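# Haul a ball across to the unreachable stand by ropes

## Task

Use the ring under the ball to carry the ball from its current stand to the second stand, which sits in the gap between the benches where no hand can reach. The ring rests on the first stand's collar, and a rope runs from it to a metal block on each arm's own bench. The finished state is the ring lying on the second stand's collar with the ball still on it. A tipped or jerked ring lets the ball roll off. The ball and the ring must never drop more than slightly below the collar of the lower of the two stands, including while they hang in mid-air. Arm mounts in the scene frame (metres, heading in degrees counter-clockwise from +x): arm1 at x=-0.06 y=+1.40 z=+1.00 heading -89; arm2 at x=-1.12 y=-0.87 z=+1.00 heading +28; arm3 at x=+1.23 y=-0.68 z=+1.05 heading +152. At the end every gripper must be open and every arm pulled away, and the result must hold with no robot supporting it.

## Robot and tools

Robots: three identical i2rt Big YAM arms named arm1, arm2 and arm3. Each has six revolute joints, a two-finger gripper and a wrist camera. When joints 1 and 6 are at 0 and the hand is level and pointing forward, the wrist camera rides on top of the hand and looks toward the fingertips. The hand reaches roughly 1.0 m from the joint-1 axis. The only way to reach the ball is indirect: grip a rope or its block and pull, so that the ring slides or hangs toward the far stand.

Frames: one scene frame for everything, with the origin on the floor and +z up. Mount positions and headings are listed in the task. The hand point lies midway between the fingertips. Its z axis runs along the fingers, and the fingers close along its y axis. No call takes Cartesian poses, so every motion is given in joint space.

Tool execute_actions: the argument actions is a list holding one action or none. An empty list only reports state and images. The action is an object keyed by robot name. Each robot gets its own entry containing joints, which maps joint names to absolute targets, not offsets. Arms left out of the action are not commanded, and the same goes for joints left out. They may still be driving toward an earlier target, and joint_status will not reveal this. All motions in one action start together but may finish at different times. An action runs at most 15 s.

Joint names, units and ranges (the tolerance for counting a joint as done is in brackets):
- joint1_rad: -2.879 to 2.879 (±0.045). Base yaw. Positive turns counter-clockwise seen from above, and 0 points along the mount heading.
- joint2_rad: 0 to 3.141 (±0.14). Shoulder. At 0 the upper arm lies roughly level pointing backward. Increasing it raises the upper arm and then tips it forward.
- joint3_rad: 0 to 3.019 (±0.09). Elbow. At 0 the forearm is folded onto the upper arm, and larger values open it.
- joint4_rad: -1.692 to 1.57 (±0.055). Hand pitch. Positive tilts the fingers up.
- joint5_rad: -1.57 to 1.57 (±0.03). Sideways hand swing. Positive goes to the arm's right.
- joint6_rad: -2.094 to 2.094 (±0.035). Hand roll. Positive is clockwise viewed from behind the hand.
- gripper_m: 0 to 0.093 metres (±0.003). Fingertip gap. Each finger pad squeezes with roughly 50 to 62 N at most, and some grippers give less.

Joints move at different speeds, so the hand can sweep a wide arc between two postures. An unknown key or an out-of-range number rejects the whole call, and then nothing moves. The optional cameras list picks the images: arm1_cam_wrist, arm2_cam_wrist, arm3_cam_wrist, cam_low, cam_top, or all. Omitting it, passing null or passing ["all"] returns every camera, and [] returns none. The pictures line gives the order of the images.

Tool wait: seconds from 0 to 10. It sends no command and returns the same report as an empty action.

Tool zoom_image: camera plus region [x0, y0, x1, y1] in pixels, measured from the top-left corner, at most 504 by 504. It works only on a camera that returned a full image in the latest result. Wrist images are 504x504 fisheye. cam_low and cam_top are fixed room cameras, 672x504 pinhole.

Tool finished_scene: scene number. It ends the scene permanently once the last command has been held, and the result says whether the goal was met.

Reading results: joint_positions gives the actual joint values. joint_status describes how each commanded motion ended:
- off_target: the joint stopped short of its target and may keep pushing.
- contact_stop: the joint forgets its target and holds where it stopped.
- time_out: the joint did not arrive in time. It keeps its target, or a clipped one near its current position, and keeps pushing. It will move on if the obstruction clears. Send the reported position as the new target to relax it.
- not_followed: printed after a "joint command not followed" line, usually with a cause. The self- and inter-arm collision check blocked that arm's joint targets. The arm may retry them on later actions until valid targets arrive, but the gripper part of the action still runs.
- on_its_own: lists what the robot is doing without a command in this call. "held at" is the target being held, not the actual position.

A very small change from the reported position may produce no motion. A joint bearing a load sags over time. If a result reports a stop, later execute_actions, wait and finished_scene calls in the same reply are skipped.

Hazards:
- The arms do not halt on contact and can shove hard.
- A hard squeeze between two robots fails the task and ends the run, and a heavy collision may do the same. The collision check can react too late, and between arms it does not consider fingers, gripper housings or wrist cameras.
- Objects touching robots do not count as collisions.
- Sustained pushing or holding load heats motors, and this continues while you think, since the robot keeps its last command meanwhile. A MOTOR HOT line appears at 85 °C. At 100 °C the arm and its gripper go limp until cool, the arm drops, and an OVER-TEMPERATURE FAULT is reported. Afterwards the affected keys read limit_stop_at_motor_heat, and they need to be sent again.
- Robots do not wait for one another.
- Loose objects may occasionally get a small push.
- Anything knocked off the work area or onto the floor fails the task.
- Avoid drops, slips, slamming and jerky pulls on the ropes. Tension them gradually and keep the ring level so the ball stays on, and keep ball and ring above the lower collar throughout.
- Finish with all grippers open and all arms moved away.

Each tool is called as name(argument=value, ...) on one line, values as JSON.

## Session

I'll start by looking at the current state.

execute_actions(actions=[])

Scene clock: 0.00 s.
arm1.joint_positions: joint1_rad=+0.793 joint2_rad=+0.276 joint3_rad=+1.510 joint4_rad=-1.208 joint5_rad=-0.146 joint6_rad=-0.605 gripper_m=+0.094
arm1.joint_status: not commanded
arm1.hand: x=-0.0195 y=+1.3818 z=+1.6625 quat_wxyz=(-0.591, -0.008, -0.695, +0.408) (m; scene frame)
arm2.joint_positions: joint1_rad=+0.244 joint2_rad=+0.335 joint3_rad=+1.660 joint4_rad=-1.269 joint5_rad=-0.261 joint6_rad=+0.291 gripper_m=+0.095
arm2.joint_status: not commanded
arm2.hand: x=-1.1297 y=-0.8219 z=+1.7028 quat_wxyz=(-0.585, +0.239, -0.646, -0.428) (m; scene frame)
arm3.joint_positions: joint1_rad=+0.332 joint2_rad=+0.337 joint3_rad=+1.592 joint4_rad=-1.300 joint5_rad=-0.122 joint6_rad=-0.522 gripper_m=+0.094
arm3.joint_status: not commanded
arm3.hand: x=+1.1846 y=-0.6818 z=+1.7249 quat_wxyz=(-0.188, +0.699, +0.166, -0.670) (m; scene frame)
pictures: arm1_cam_wrist, arm2_cam_wrist, arm3_cam_wrist, cam_low, cam_top
Images, in order (width x height): arm1_cam_wrist 504x504, arm2_cam_wrist 504x504, arm3_cam_wrist 504x504, cam_low 672x504, cam_top 672x504.

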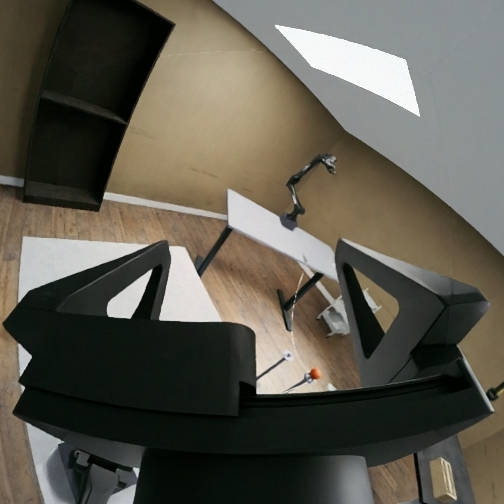

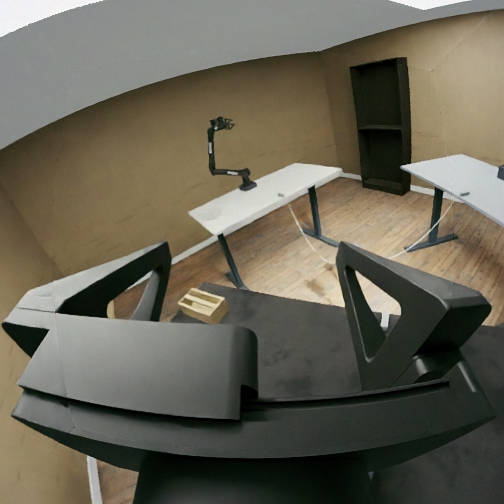

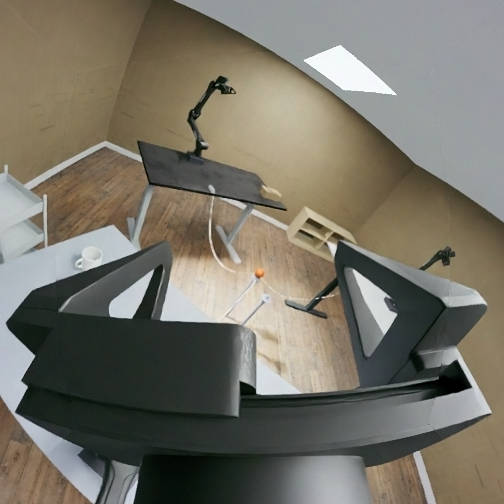

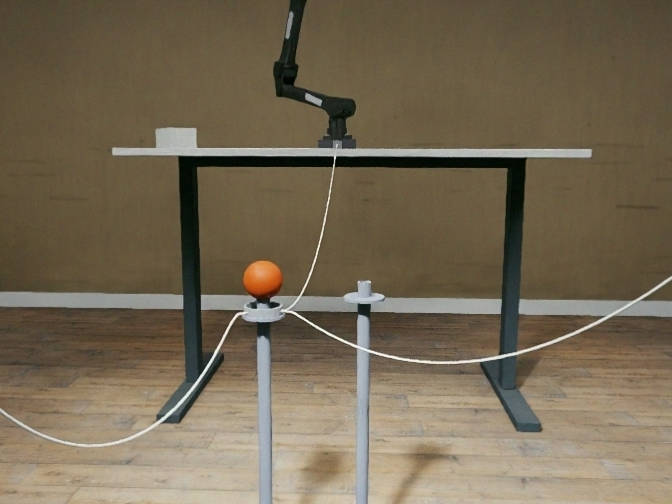

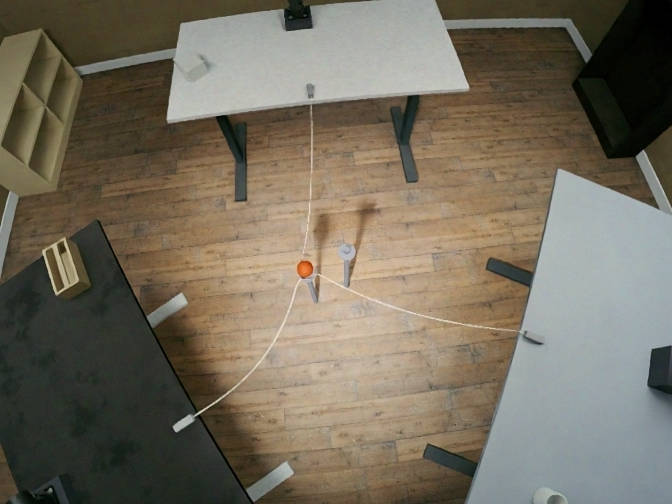

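zoom_image(camera="cam_low", region=[200, 230, 440, 370])

zoom_image(camera="cam_top", region=[250, 200, 410, 320])

zoom_image(camera="cam_top", region=[240, 0, 400, 120])

zoom_image(camera="cam_top", region=[0, 354, 240, 504])

zoom_image(camera="cam_top", region=[492, 290, 672, 420])

Region (200, 230, 440, 370) of cam_low's 672x504 image, scaled by 2.100, with more detail than that image has; it fills the top 294 rows of this view, and the rest is white.

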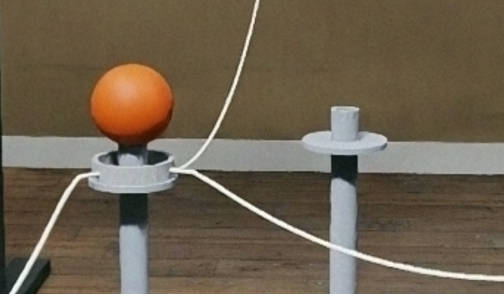

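Region (250, 200, 410, 320) of cam_top's 672x504 image, scaled by 3.150, with more detail than that image has; it fills the top 378 rows of this view, and the rest is white.

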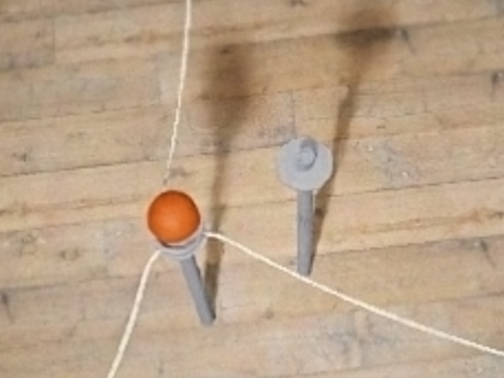

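Region (240, 0, 400, 120) of cam_top's 672x504 image, scaled by 3.150, with more detail than that image has; it fills the top 378 rows of this view, and the rest is white.

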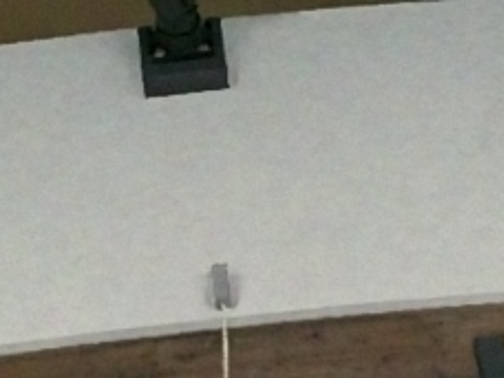

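Region (0, 354, 240, 504) of cam_top's 672x504 image, scaled by 2.100, with more detail than that image has; it fills the top 315 rows of this view, and the rest is white.

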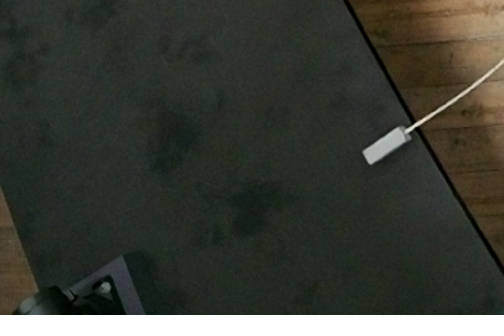

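Region (492, 290, 672, 420) of cam_top's 672x504 image, scaled by 2.800, with more detail than that image has.

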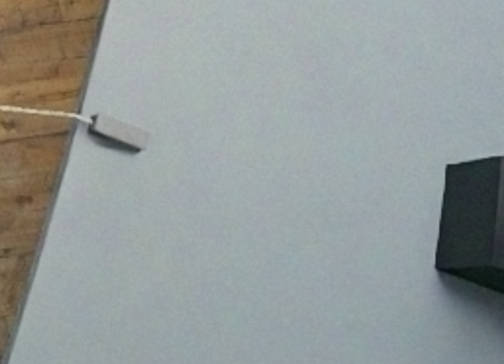

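execute_actions(actions=[{"arm1":{"joints":{"joint1_rad":0.045,"joint2_rad":1.95,"joint3_rad":1.9,"joint4_rad":-1.5,"joint5_rad":0,"joint6_rad":0}},"arm2":{"joints":{"joint1_rad":-0.05,"joint2_rad":1.9,"joint3_rad":1.75,"joint4_rad":-1.4,"joint5_rad":0,"joint6_rad":0}},"arm3":{"joints":{"joint1_rad":0.1,"joint2_rad":1.85,"joint3_rad":1.8,"joint4_rad":-1.5,"joint5_rad":0,"joint6_rad":0}}}])

Scene clock: 122.03 s.
arm1.joint_positions: joint1_rad=+0.052 joint2_rad=+1.958 joint3_rad=+1.868 joint4_rad=-1.486 joint5_rad=-0.003 joint6_rad=-0.009 gripper_m=+0.094
arm1.joint_status: all done
arm1.hand: x=-0.0216 y=+0.7948 z=+1.1669 quat_wxyz=(-0.002, -0.679, -0.734, -0.011) (m; scene frame)
arm2.joint_positions: joint1_rad=-0.046 joint2_rad=+1.896 joint3_rad=+1.750 joint4_rad=-1.392 joint5_rad=-0.004 joint6_rad=+0.007 gripper_m=+0.095
arm2.joint_status: all done
arm2.hand: x=-0.5788 y=-0.6185 z=+1.1638 quat_wxyz=(-0.014, +0.212, -0.977, -0.004) (m; scene frame)
arm3.joint_positions: joint1_rad=+0.108 joint2_rad=+1.844 joint3_rad=+1.774 joint4_rad=-1.490 joint5_rad=-0.002 joint6_rad=-0.009 gripper_m=+0.094
arm3.joint_status: all done
arm3.hand: x=+0.7004 y=-0.4583 z=+1.2614 quat_wxyz=(+0.006, +0.982, -0.188, -0.011) (m; scene frame)
pictures: arm1_cam_wrist, arm2_cam_wrist, arm3_cam_wrist, cam_low, cam_top
Images, in order (width x height): arm1_cam_wrist 504x504, arm2_cam_wrist 504x504, arm3_cam_wrist 504x504, cam_low 672x504, cam_top 672x504.

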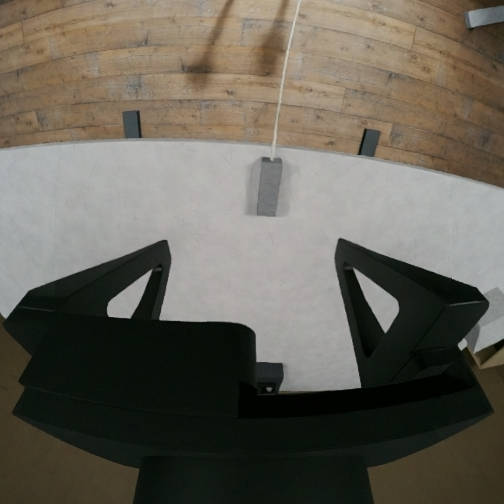

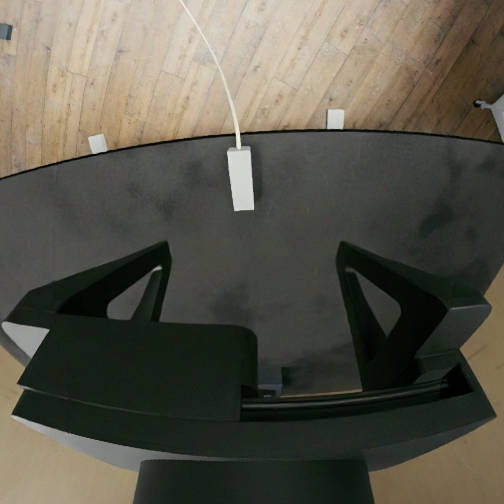

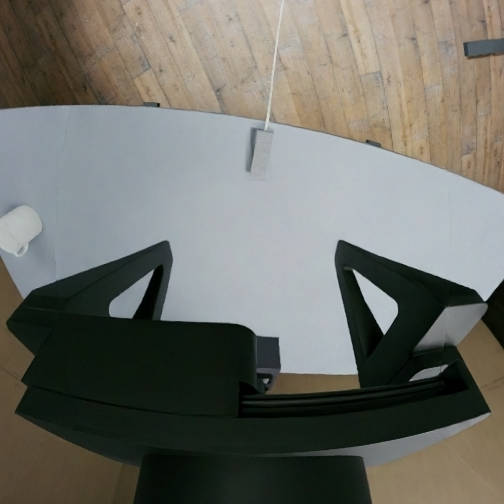

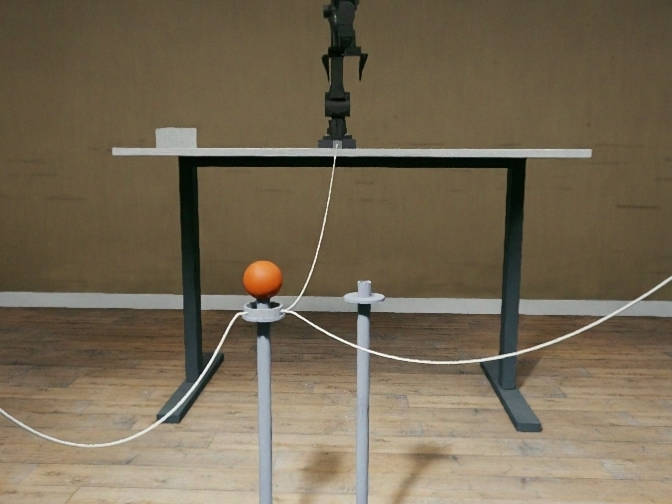

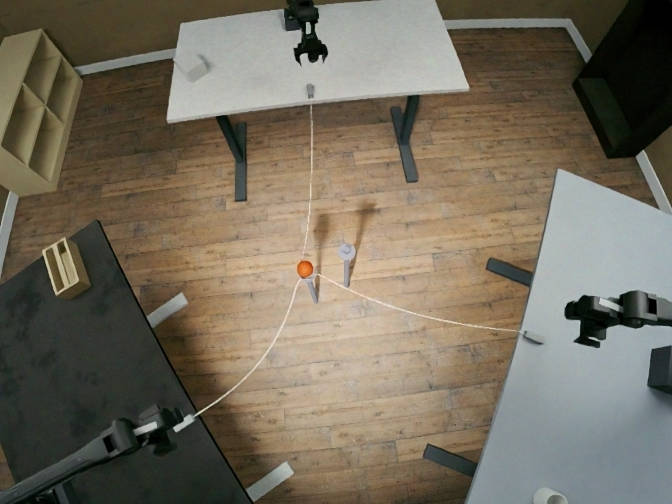

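execute_actions(actions=[{"arm1":{"joints":{"joint4_rad":-1.2}},"arm2":{"joints":{"joint3_rad":1.95}},"arm3":{"joints":{"joint2_rad":2.03}}}], cameras=["cam_top"])

Scene clock: 167.67 s.
arm1.joint_positions: joint1_rad=+0.052 joint2_rad=+1.958 joint3_rad=+1.868 joint4_rad=-1.220 joint5_rad=-0.003 joint6_rad=-0.009 gripper_m=+0.094
arm1.joint_status: all done
arm1.hand: x=-0.0174 y=+0.7303 z=+1.1747 quat_wxyz=(-0.098, -0.675, -0.727, +0.080) (m; scene frame)
arm2.joint_positions: joint1_rad=-0.046 joint2_rad=+1.883 joint3_rad=+1.906 joint4_rad=-1.396 joint5_rad=-0.004 joint6_rad=+0.007 gripper_m=+0.095
arm2.joint_status: all done
arm2.hand: x=-0.5426 y=-0.6016 z=+1.2353 quat_wxyz=(-0.094, +0.212, -0.973, -0.023) (m; scene frame)
arm3.joint_positions: joint1_rad=+0.108 joint2_rad=+2.050 joint3_rad=+1.775 joint4_rad=-1.491 joint5_rad=-0.002 joint6_rad=-0.009 gripper_m=+0.094
arm3.joint_status: all done
arm3.hand: x=+0.6956 y=-0.4581 z=+1.1474 quat_wxyz=(+0.026, +0.978, -0.186, +0.090) (m; scene frame)
pictures: cam_top
Images, in order (width x height): cam_top 672x504.

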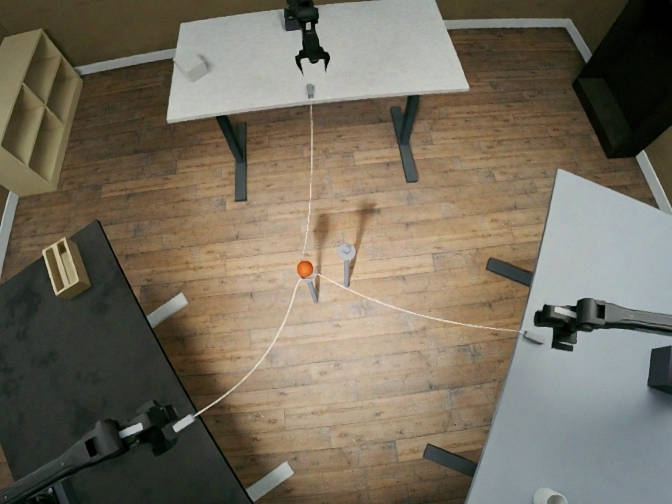

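execute_actions(actions=[], cameras=["cam_low", "arm1_cam_wrist", "arm2_cam_wrist", "arm3_cam_wrist"])

zoom_image(camera="cam_low", region=[280, 40, 400, 180])

Scene clock: 214.00 s.
arm1.joint_positions: joint1_rad=+0.052 joint2_rad=+1.958 joint3_rad=+1.868 joint4_rad=-1.220 joint5_rad=-0.003 joint6_rad=-0.009 gripper_m=+0.094
arm1.joint_status: all done
arm1.hand: x=-0.0174 y=+0.7303 z=+1.1747 quat_wxyz=(-0.098, -0.675, -0.727, +0.080) (m; scene frame)
arm2.joint_positions: joint1_rad=-0.046 joint2_rad=+1.883 joint3_rad=+1.906 joint4_rad=-1.396 joint5_rad=-0.004 joint6_rad=+0.007 gripper_m=+0.095
arm2.joint_status: all done
arm2.hand: x=-0.5426 y=-0.6016 z=+1.2353 quat_wxyz=(-0.094, +0.212, -0.973, -0.023) (m; scene frame)
arm3.joint_positions: joint1_rad=+0.108 joint2_rad=+2.050 joint3_rad=+1.775 joint4_rad=-1.491 joint5_rad=-0.002 joint6_rad=-0.009 gripper_m=+0.094
arm3.joint_status: all done
arm3.hand: x=+0.6956 y=-0.4581 z=+1.1474 quat_wxyz=(+0.026, +0.978, -0.186, +0.090) (m; scene frame)
pictures: arm1_cam_wrist, arm2_cam_wrist, arm3_cam_wrist, cam_low
Images, in order (width x height): arm1_cam_wrist 504x504, arm2_cam_wrist 504x504, arm3_cam_wrist 504x504, cam_low 672x504.

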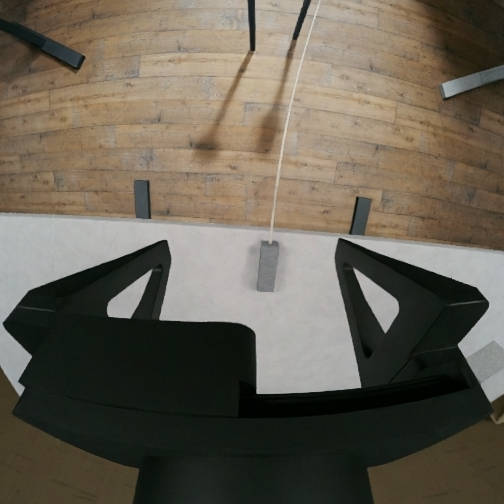

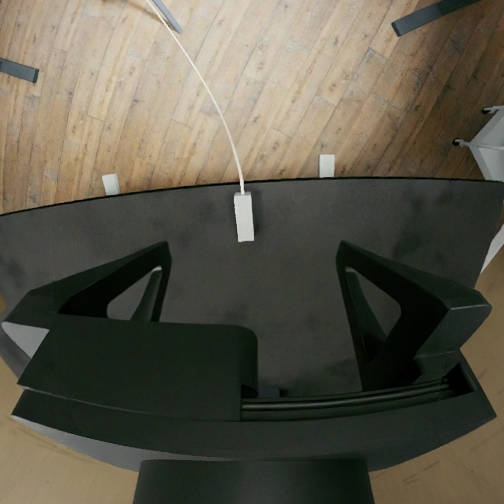

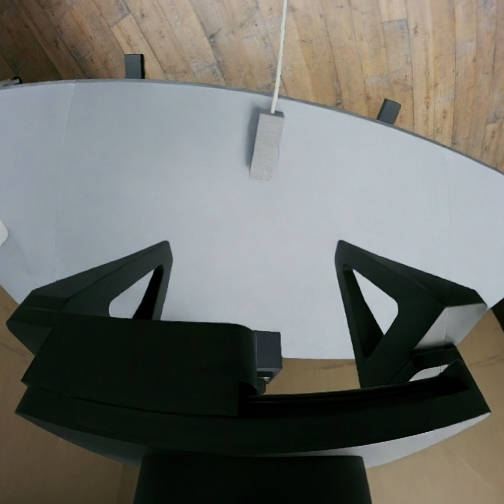

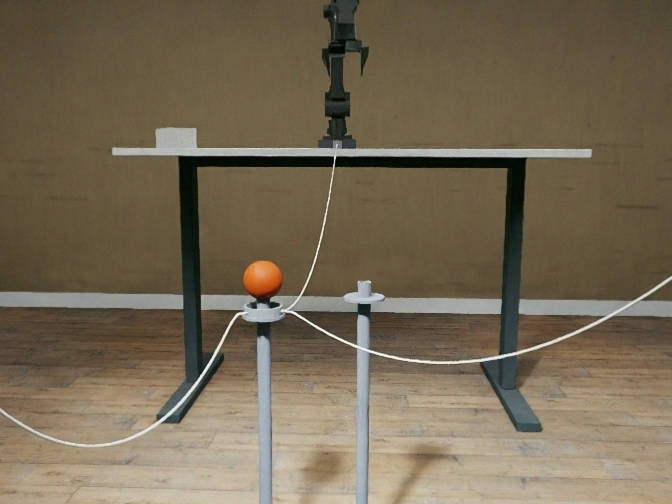

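Region (280, 40, 400, 180) of cam_low's 672x504 image, scaled by 3.600, with more detail than that image has; it fills the left 432 columns of this view, and the rest is white.

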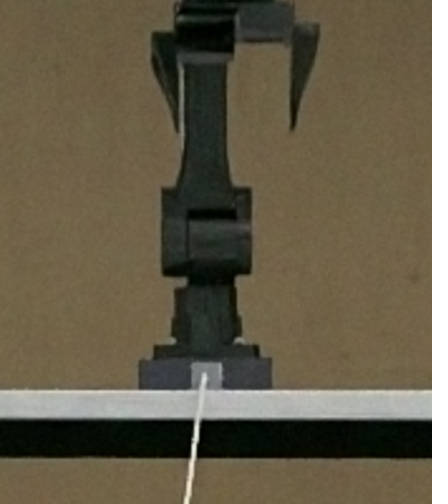

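execute_actions(actions=[{"arm1":{"joints":{"joint1_rad":0.017,"joint2_rad":1.95,"joint3_rad":1.482,"joint4_rad":-1.095,"joint6_rad":0.02}},"arm2":{"joints":{"joint1_rad":-0.019,"joint2_rad":1.965,"joint3_rad":1.487,"joint4_rad":-1.089,"joint6_rad":-0.03}},"arm3":{"joints":{"joint1_rad":0.092,"joint2_rad":2.048,"joint3_rad":1.444,"joint4_rad":-0.975,"joint6_rad":0.11}}}])

Scene clock: 313.43 s.
arm1.joint_positions: joint1_rad=+0.026 joint2_rad=+1.958 joint3_rad=+1.472 joint4_rad=-1.108 joint5_rad=-0.003 joint6_rad=+0.011 gripper_m=+0.094
arm1.joint_status: all done
arm1.hand: x=-0.0370 y=+0.8428 z=+1.0224 quat_wxyz=(+0.006, -0.696, -0.718, -0.018) (m; scene frame)
arm2.joint_positions: joint1_rad=-0.019 joint2_rad=+1.967 joint3_rad=+1.489 joint4_rad=-1.098 joint5_rad=-0.004 joint6_rad=-0.023 gripper_m=+0.095
arm2.joint_status: all done
arm2.hand: x=-0.6083 y=-0.6158 z=+1.0297 quat_wxyz=(+0.005, +0.240, -0.971, +0.000) (m; scene frame)
arm3.joint_positions: joint1_rad=+0.104 joint2_rad=+2.048 joint3_rad=+1.437 joint4_rad=-0.987 joint5_rad=-0.002 joint6_rad=+0.101 gripper_m=+0.094
arm3.joint_status: all done
arm3.hand: x=+0.7081 y=-0.4623 z=+1.0278 quat_wxyz=(+0.009, +0.970, -0.243, +0.008) (m; scene frame)
pictures: arm1_cam_wrist, arm2_cam_wrist, arm3_cam_wrist, cam_low, cam_top
Images, in order (width x height): arm1_cam_wrist 504x504, arm2_cam_wrist 504x504, arm3_cam_wrist 504x504, cam_low 672x504, cam_top 672x504.

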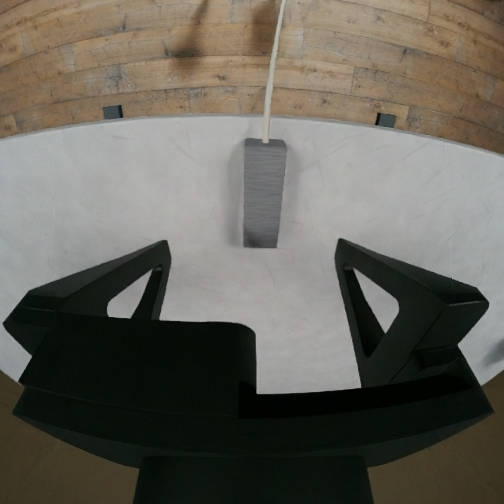

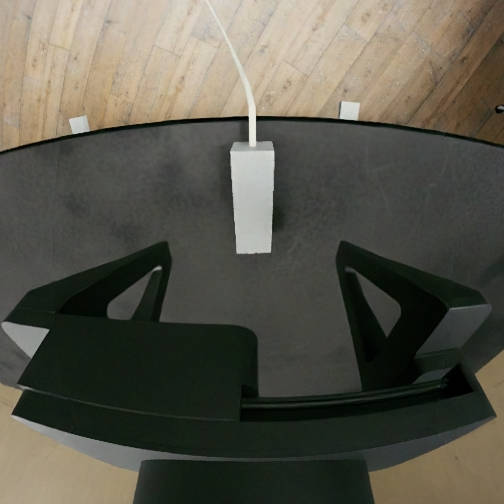

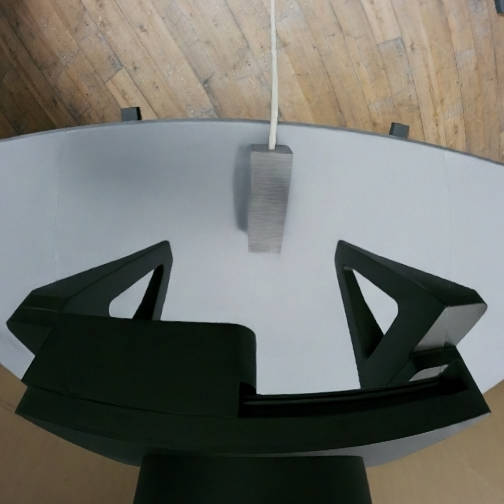

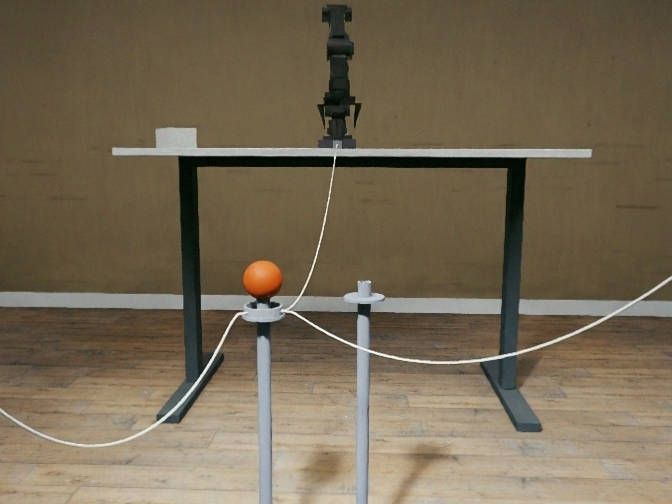

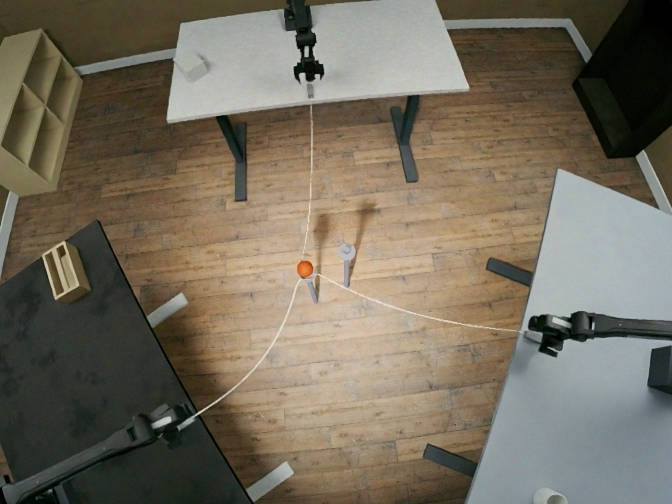

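execute_actions(actions=[{"arm1":{"joints":{"joint1_rad":0.008,"joint2_rad":2.008,"joint3_rad":1.442,"joint4_rad":-0.966}},"arm2":{"joints":{"joint2_rad":2.028,"joint3_rad":1.437,"joint4_rad":-0.964}},"arm3":{"joints":{"joint1_rad":0.077,"joint2_rad":2.105,"joint3_rad":1.398,"joint4_rad":-0.842,"joint6_rad":0.13}}}], cameras=["arm1_cam_wrist", "arm2_cam_wrist", "arm3_cam_wrist", "cam_low"])

Scene clock: 369.20 s.
arm1.joint_positions: joint1_rad=+0.024 joint2_rad=+2.008 joint3_rad=+1.437 joint4_rad=-0.983 joint5_rad=-0.003 joint6_rad=+0.011 gripper_m=+0.094
arm1.joint_status: all done
arm1.hand: x=-0.0375 y=+0.8332 z=+0.9840 quat_wxyz=(-0.009, -0.697, -0.717, -0.004) (m; scene frame)
arm2.joint_positions: joint1_rad=-0.019 joint2_rad=+2.019 joint3_rad=+1.448 joint4_rad=-0.973 joint5_rad=-0.004 joint6_rad=-0.023 gripper_m=+0.095
arm2.joint_status: all done
arm2.hand: x=-0.6023 y=-0.6129 z=+0.9881 quat_wxyz=(-0.011, +0.240, -0.971, -0.004) (m; scene frame)
arm3.joint_positions: joint1_rad=+0.084 joint2_rad=+2.097 joint3_rad=+1.393 joint4_rad=-0.854 joint5_rad=-0.002 joint6_rad=+0.121 gripper_m=+0.094
arm3.joint_status: all done
arm3.hand: x=+0.7094 y=-0.4517 z=+0.9874 quat_wxyz=(+0.006, +0.965, -0.262, -0.011) (m; scene frame)
pictures: arm1_cam_wrist, arm2_cam_wrist, arm3_cam_wrist, cam_low
Images, in order (width x height): arm1_cam_wrist 504x504, arm2_cam_wrist 504x504, arm3_cam_wrist 504x504, cam_low 672x504.

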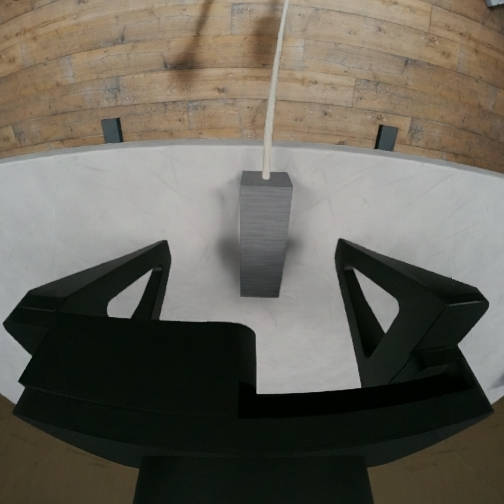

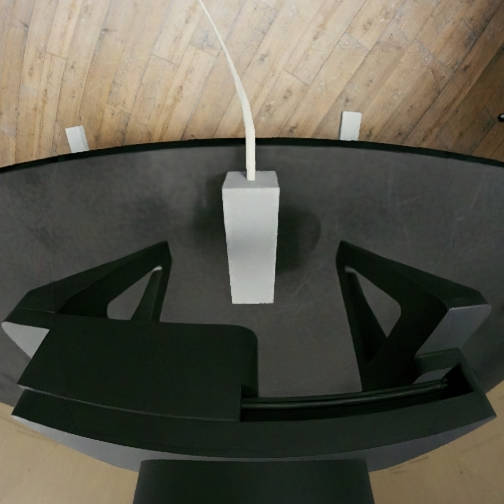

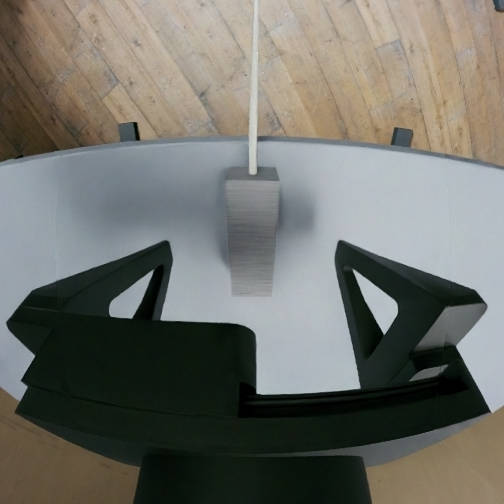

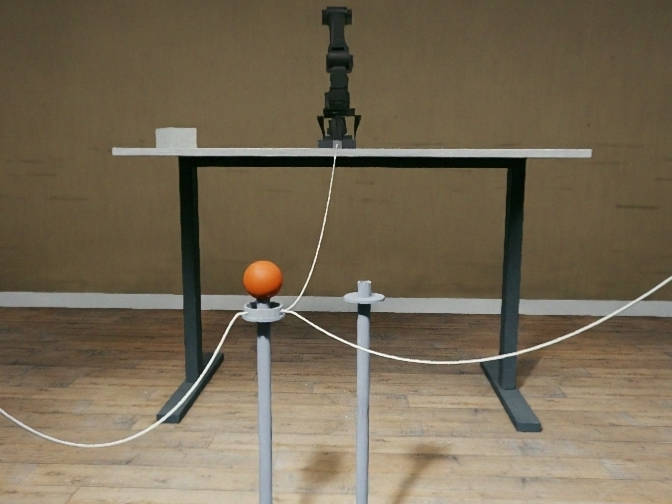

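zoom_image(camera="cam_low", region=[305, 100, 375, 165])

Region (305, 100, 375, 165) of cam_low's 672x504 image, scaled by 7.200, with more detail than that image has; it fills the top 468 rows of this view, and the rest is white.

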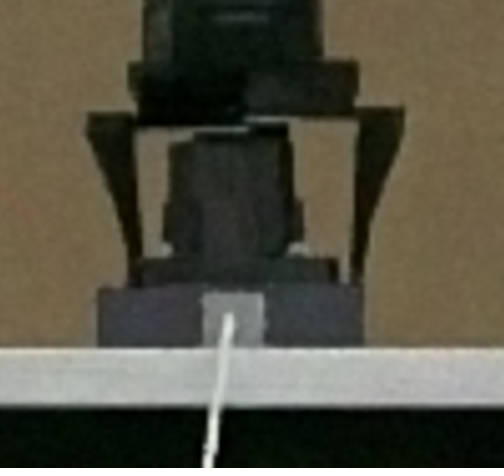

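zoom_image(camera="arm1_cam_wrist", region=[170, 150, 340, 320])

zoom_image(camera="arm2_cam_wrist", region=[170, 150, 340, 320])

zoom_image(camera="arm3_cam_wrist", region=[170, 150, 340, 320])

Region (170, 150, 340, 320) of arm1_cam_wrist's 504x504 image, scaled by 2.965, with more detail than that image has.

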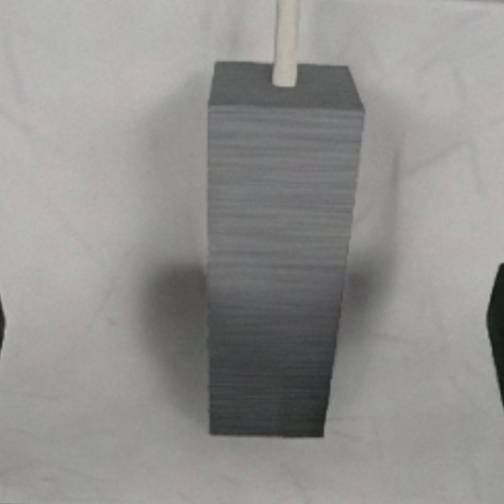

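Region (170, 150, 340, 320) of arm2_cam_wrist's 504x504 image, scaled by 2.965, with more detail than that image has.

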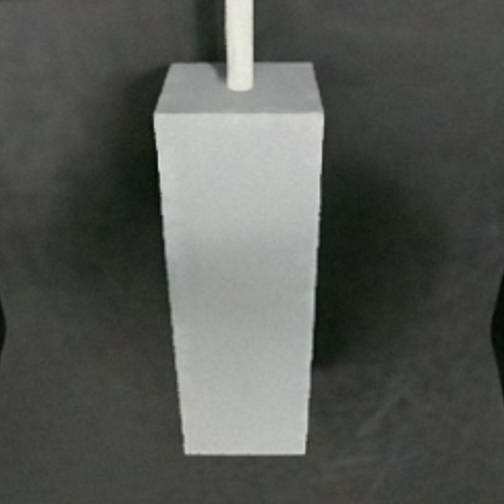

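Region (170, 150, 340, 320) of arm3_cam_wrist's 504x504 image, scaled by 2.965, with more detail than that image has.

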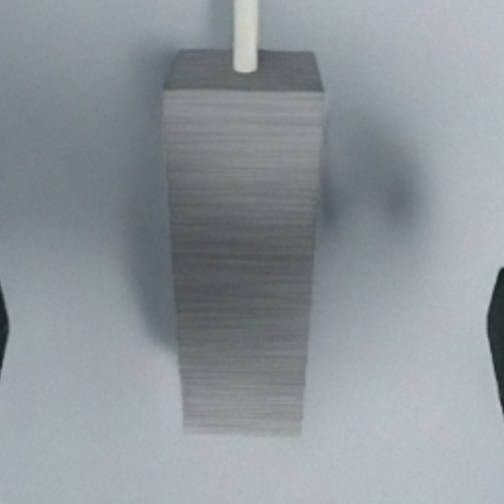

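execute_actions(actions=[{"arm1":{"joints":{"joint2_rad":2.036}},"arm2":{"joints":{"joint2_rad":2.043}},"arm3":{"joints":{"joint2_rad":2.126}}}], cameras=["arm1_cam_wrist", "arm2_cam_wrist", "arm3_cam_wrist", "cam_low"])

Scene clock: 424.63 s.
arm1.joint_positions: joint1_rad=+0.024 joint2_rad=+2.026 joint3_rad=+1.437 joint4_rad=-0.983 joint5_rad=-0.003 joint6_rad=+0.011 gripper_m=+0.094
arm1.joint_status: all done
arm1.hand: x=-0.0375 y=+0.8358 z=+0.9744 quat_wxyz=(-0.003, -0.697, -0.717, -0.010) (m; scene frame)
arm2.joint_positions: joint1_rad=-0.019 joint2_rad=+2.019 joint3_rad=+1.448 joint4_rad=-0.973 joint5_rad=-0.004 joint6_rad=-0.023 gripper_m=+0.095
arm2.joint_status: all done
arm2.hand: x=-0.6023 y=-0.6129 z=+0.9881 quat_wxyz=(-0.011, +0.240, -0.971, -0.004) (m; scene frame)
arm3.joint_positions: joint1_rad=+0.084 joint2_rad=+2.104 joint3_rad=+1.393 joint4_rad=-0.854 joint5_rad=-0.002 joint6_rad=+0.121 gripper_m=+0.094
arm3.joint_status: all done
arm3.hand: x=+0.7106 y=-0.4523 z=+0.9837 quat_wxyz=(+0.007, +0.965, -0.262, -0.008) (m; scene frame)
pictures: arm1_cam_wrist, arm2_cam_wrist, arm3_cam_wrist, cam_low
Images, in order (width x height): arm1_cam_wrist 504x504, arm2_cam_wrist 504x504, arm3_cam_wrist 504x504, cam_low 672x504.

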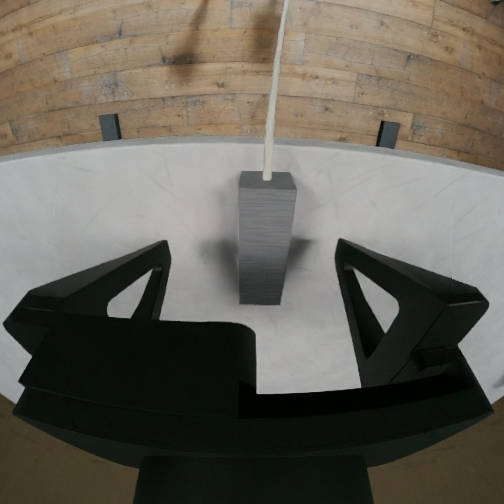

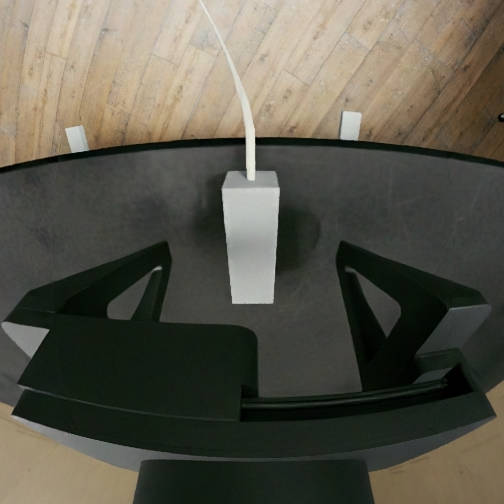

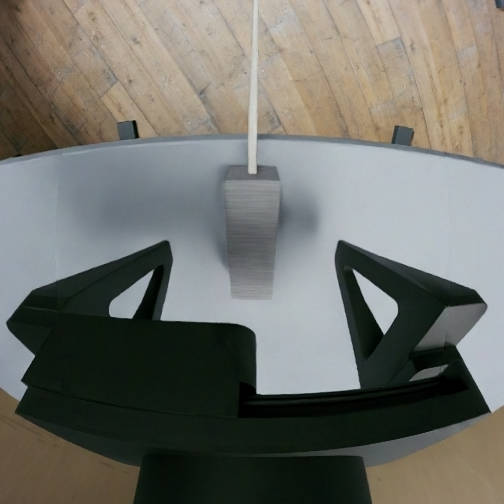

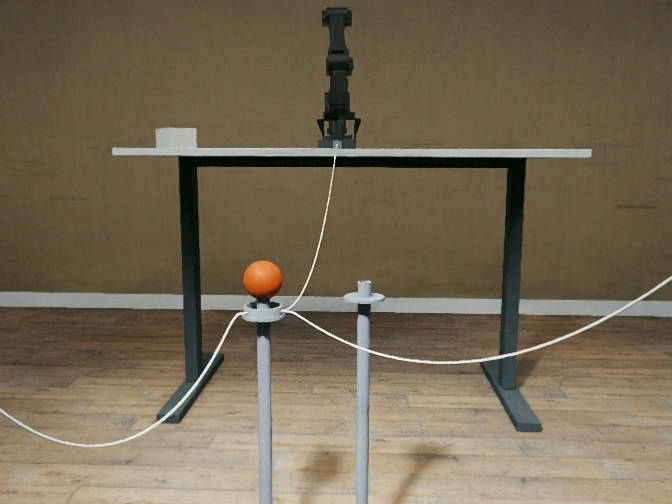

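execute_actions(actions=[{"arm1":{"joints":{"joint2_rad":2.052}},"arm2":{"joints":{"joint2_rad":2.053}},"arm3":{"joints":{"joint2_rad":2.137}}}], cameras=["arm1_cam_wrist", "arm2_cam_wrist", "arm3_cam_wrist"])

Scene clock: 443.13 s.
arm1.joint_positions: joint1_rad=+0.024 joint2_rad=+2.041 joint3_rad=+1.437 joint4_rad=-0.983 joint5_rad=-0.003 joint6_rad=+0.011 gripper_m=+0.094
arm1.joint_status: all done
arm1.hand: x=-0.0374 y=+0.8382 z=+0.9659 quat_wxyz=(+0.003, -0.697, -0.717, -0.015) (m; scene frame)
arm2.joint_positions: joint1_rad=-0.019 joint2_rad=+2.030 joint3_rad=+1.448 joint4_rad=-0.973 joint5_rad=-0.004 joint6_rad=-0.023 gripper_m=+0.095
arm2.joint_status: all done
arm2.hand: x=-0.6039 y=-0.6137 z=+0.9815 quat_wxyz=(-0.005, +0.240, -0.971, -0.002) (m; scene frame)
arm3.joint_positions: joint1_rad=+0.084 joint2_rad=+2.117 joint3_rad=+1.393 joint4_rad=-0.854 joint5_rad=-0.002 joint6_rad=+0.121 gripper_m=+0.094
arm3.joint_status: all done
arm3.hand: x=+0.7130 y=-0.4535 z=+0.9767 quat_wxyz=(+0.008, +0.965, -0.262, -0.002) (m; scene frame)
pictures: arm1_cam_wrist, arm2_cam_wrist, arm3_cam_wrist
Images, in order (width x height): arm1_cam_wrist 504x504, arm2_cam_wrist 504x504, arm3_cam_wrist 504x504.

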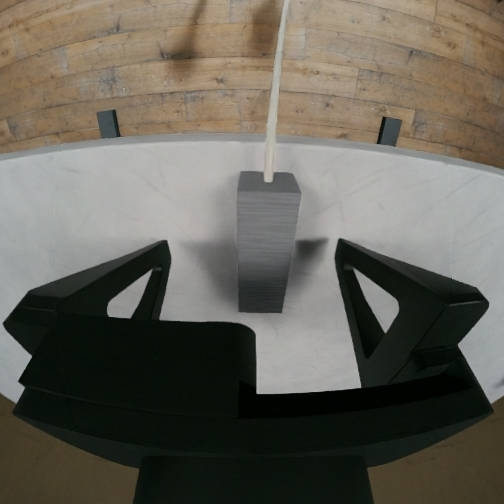

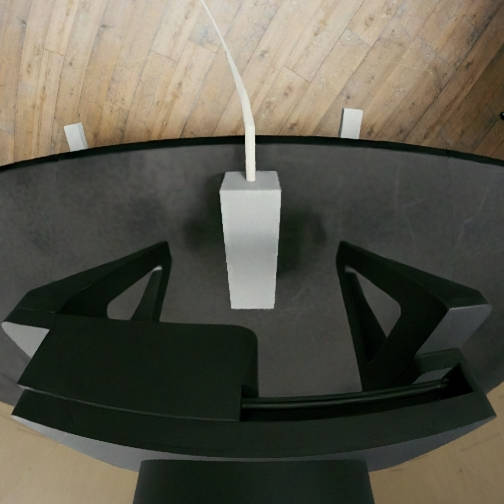

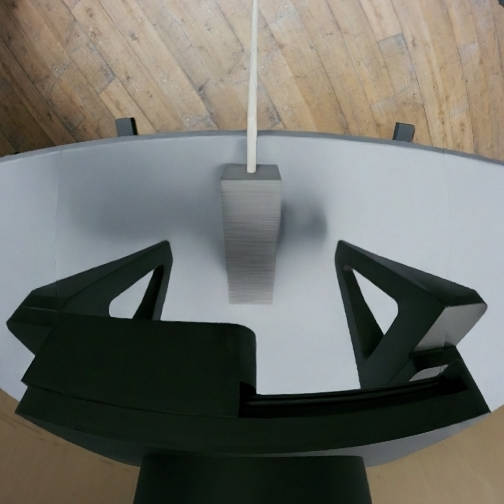

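execute_actions(actions=[{"arm1":{"joints":{"gripper_m":0.015}},"arm2":{"joints":{"joint2_rad":2.06,"gripper_m":0.015}},"arm3":{"joints":{"joint2_rad":2.144,"gripper_m":0.015}}}])

Scene clock: 451.73 s.
arm1.joint_positions: joint1_rad=+0.023 joint2_rad=+2.041 joint3_rad=+1.437 joint4_rad=-0.983 joint5_rad=-0.001 joint6_rad=+0.012 gripper_m=+0.025
arm1.joint_status: gripper_m off_target (ended at +0.025, target +0.015)
arm1.hand: x=-0.0381 y=+0.8381 z=+0.9659 quat_wxyz=(+0.003, -0.697, -0.717, -0.014) (m; scene frame)
arm2.joint_positions: joint1_rad=-0.019 joint2_rad=+2.035 joint3_rad=+1.448 joint4_rad=-0.972 joint5_rad=-0.003 joint6_rad=-0.024 gripper_m=+0.025
arm2.joint_status: gripper_m off_target (ended at +0.025, target +0.015); the others done
arm2.hand: x=-0.6042 y=-0.6140 z=+0.9790 quat_wxyz=(-0.004, +0.241, -0.971, -0.002) (m; scene frame)
arm3.joint_positions: joint1_rad=+0.084 joint2_rad=+2.121 joint3_rad=+1.393 joint4_rad=-0.853 joint5_rad=-0.001 joint6_rad=+0.122 gripper_m=+0.025
arm3.joint_status: gripper_m off_target (ended at +0.025, target +0.015); the others done
arm3.hand: x=+0.7136 y=-0.4537 z=+0.9746 quat_wxyz=(+0.008, +0.965, -0.263, +0.000) (m; scene frame)
pictures: arm1_cam_wrist, arm2_cam_wrist, arm3_cam_wrist, cam_low, cam_top
Images, in order (width x height): arm1_cam_wrist 504x504, arm2_cam_wrist 504x504, arm3_cam_wrist 504x504, cam_low 672x504, cam_top 672x504.

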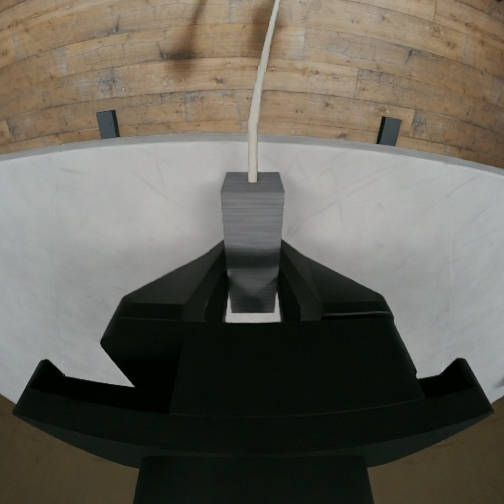

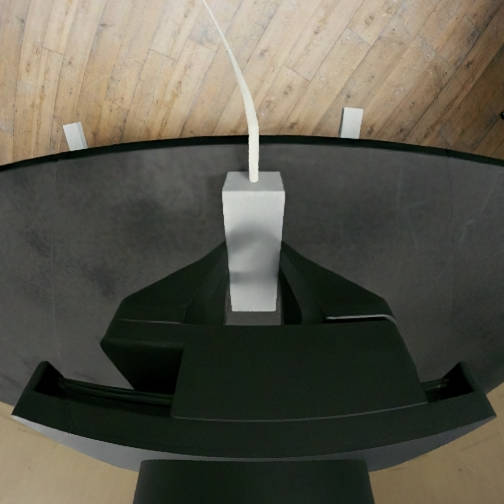

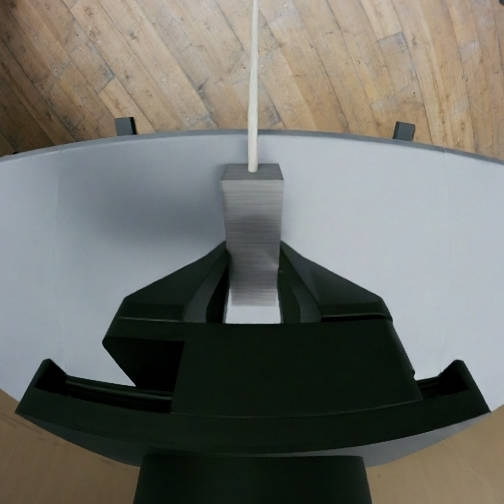

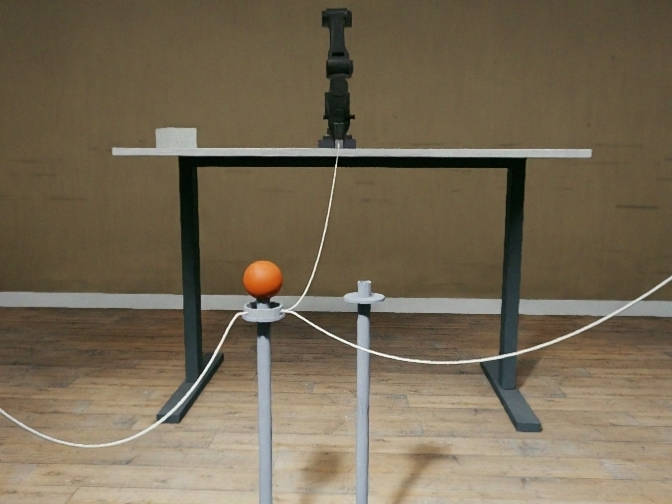

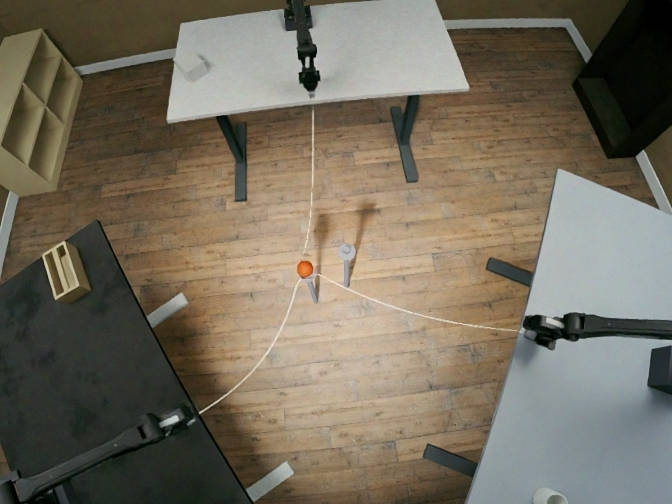

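execute_actions(actions=[{"arm1":{"joints":{"joint2_rad":1.86,"joint3_rad":1.50,"joint4_rad":-1.2}},"arm2":{"joints":{"joint2_rad":1.81,"joint3_rad":1.45,"joint4_rad":-1.18}},"arm3":{"joints":{"joint2_rad":2.15,"joint3_rad":1.78,"joint4_rad":-1.05}}}], cameras=["arm1_cam_wrist", "arm2_cam_wrist", "arm3_cam_wrist"])

Scene clock: 573.20 s.
arm1.joint_positions: joint1_rad=+0.023 joint2_rad=+1.860 joint3_rad=+1.460 joint4_rad=-1.186 joint5_rad=-0.001 joint6_rad=+0.012 gripper_m=+0.025
arm1.joint_status: all done
arm1.hand: x=-0.0405 y=+0.8586 z=+1.0709 quat_wxyz=(+0.003, -0.697, -0.717, -0.014) (m; scene frame)
arm2.joint_positions: joint1_rad=-0.019 joint2_rad=+1.808 joint3_rad=+1.448 joint4_rad=-1.172 joint5_rad=-0.003 joint6_rad=-0.024 gripper_m=+0.025
arm2.joint_status: all done
arm2.hand: x=-0.6300 y=-0.6267 z=+1.1002 quat_wxyz=(-0.017, +0.241, -0.970, -0.005) (m; scene frame)
arm3.joint_positions: joint1_rad=+0.084 joint2_rad=+2.159 joint3_rad=+1.750 joint4_rad=-1.042 joint5_rad=-0.001 joint6_rad=+0.122 gripper_m=+0.025
arm3.joint_status: all done
arm3.hand: x=+0.6156 y=-0.4097 z=+1.0698 quat_wxyz=(-0.002, +0.963, -0.263, -0.065) (m; scene frame)
pictures: arm1_cam_wrist, arm2_cam_wrist, arm3_cam_wrist
Images, in order (width x height): arm1_cam_wrist 504x504, arm2_cam_wrist 504x504, arm3_cam_wrist 504x504.

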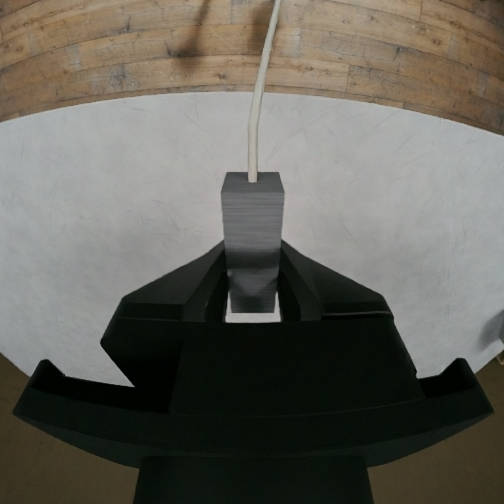

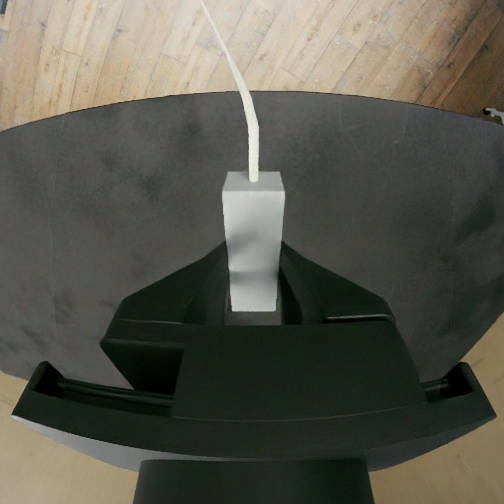

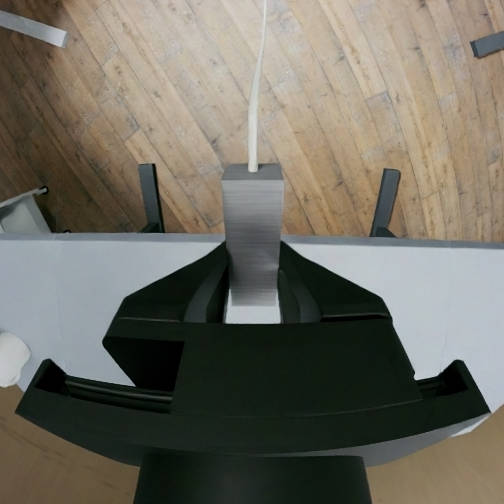

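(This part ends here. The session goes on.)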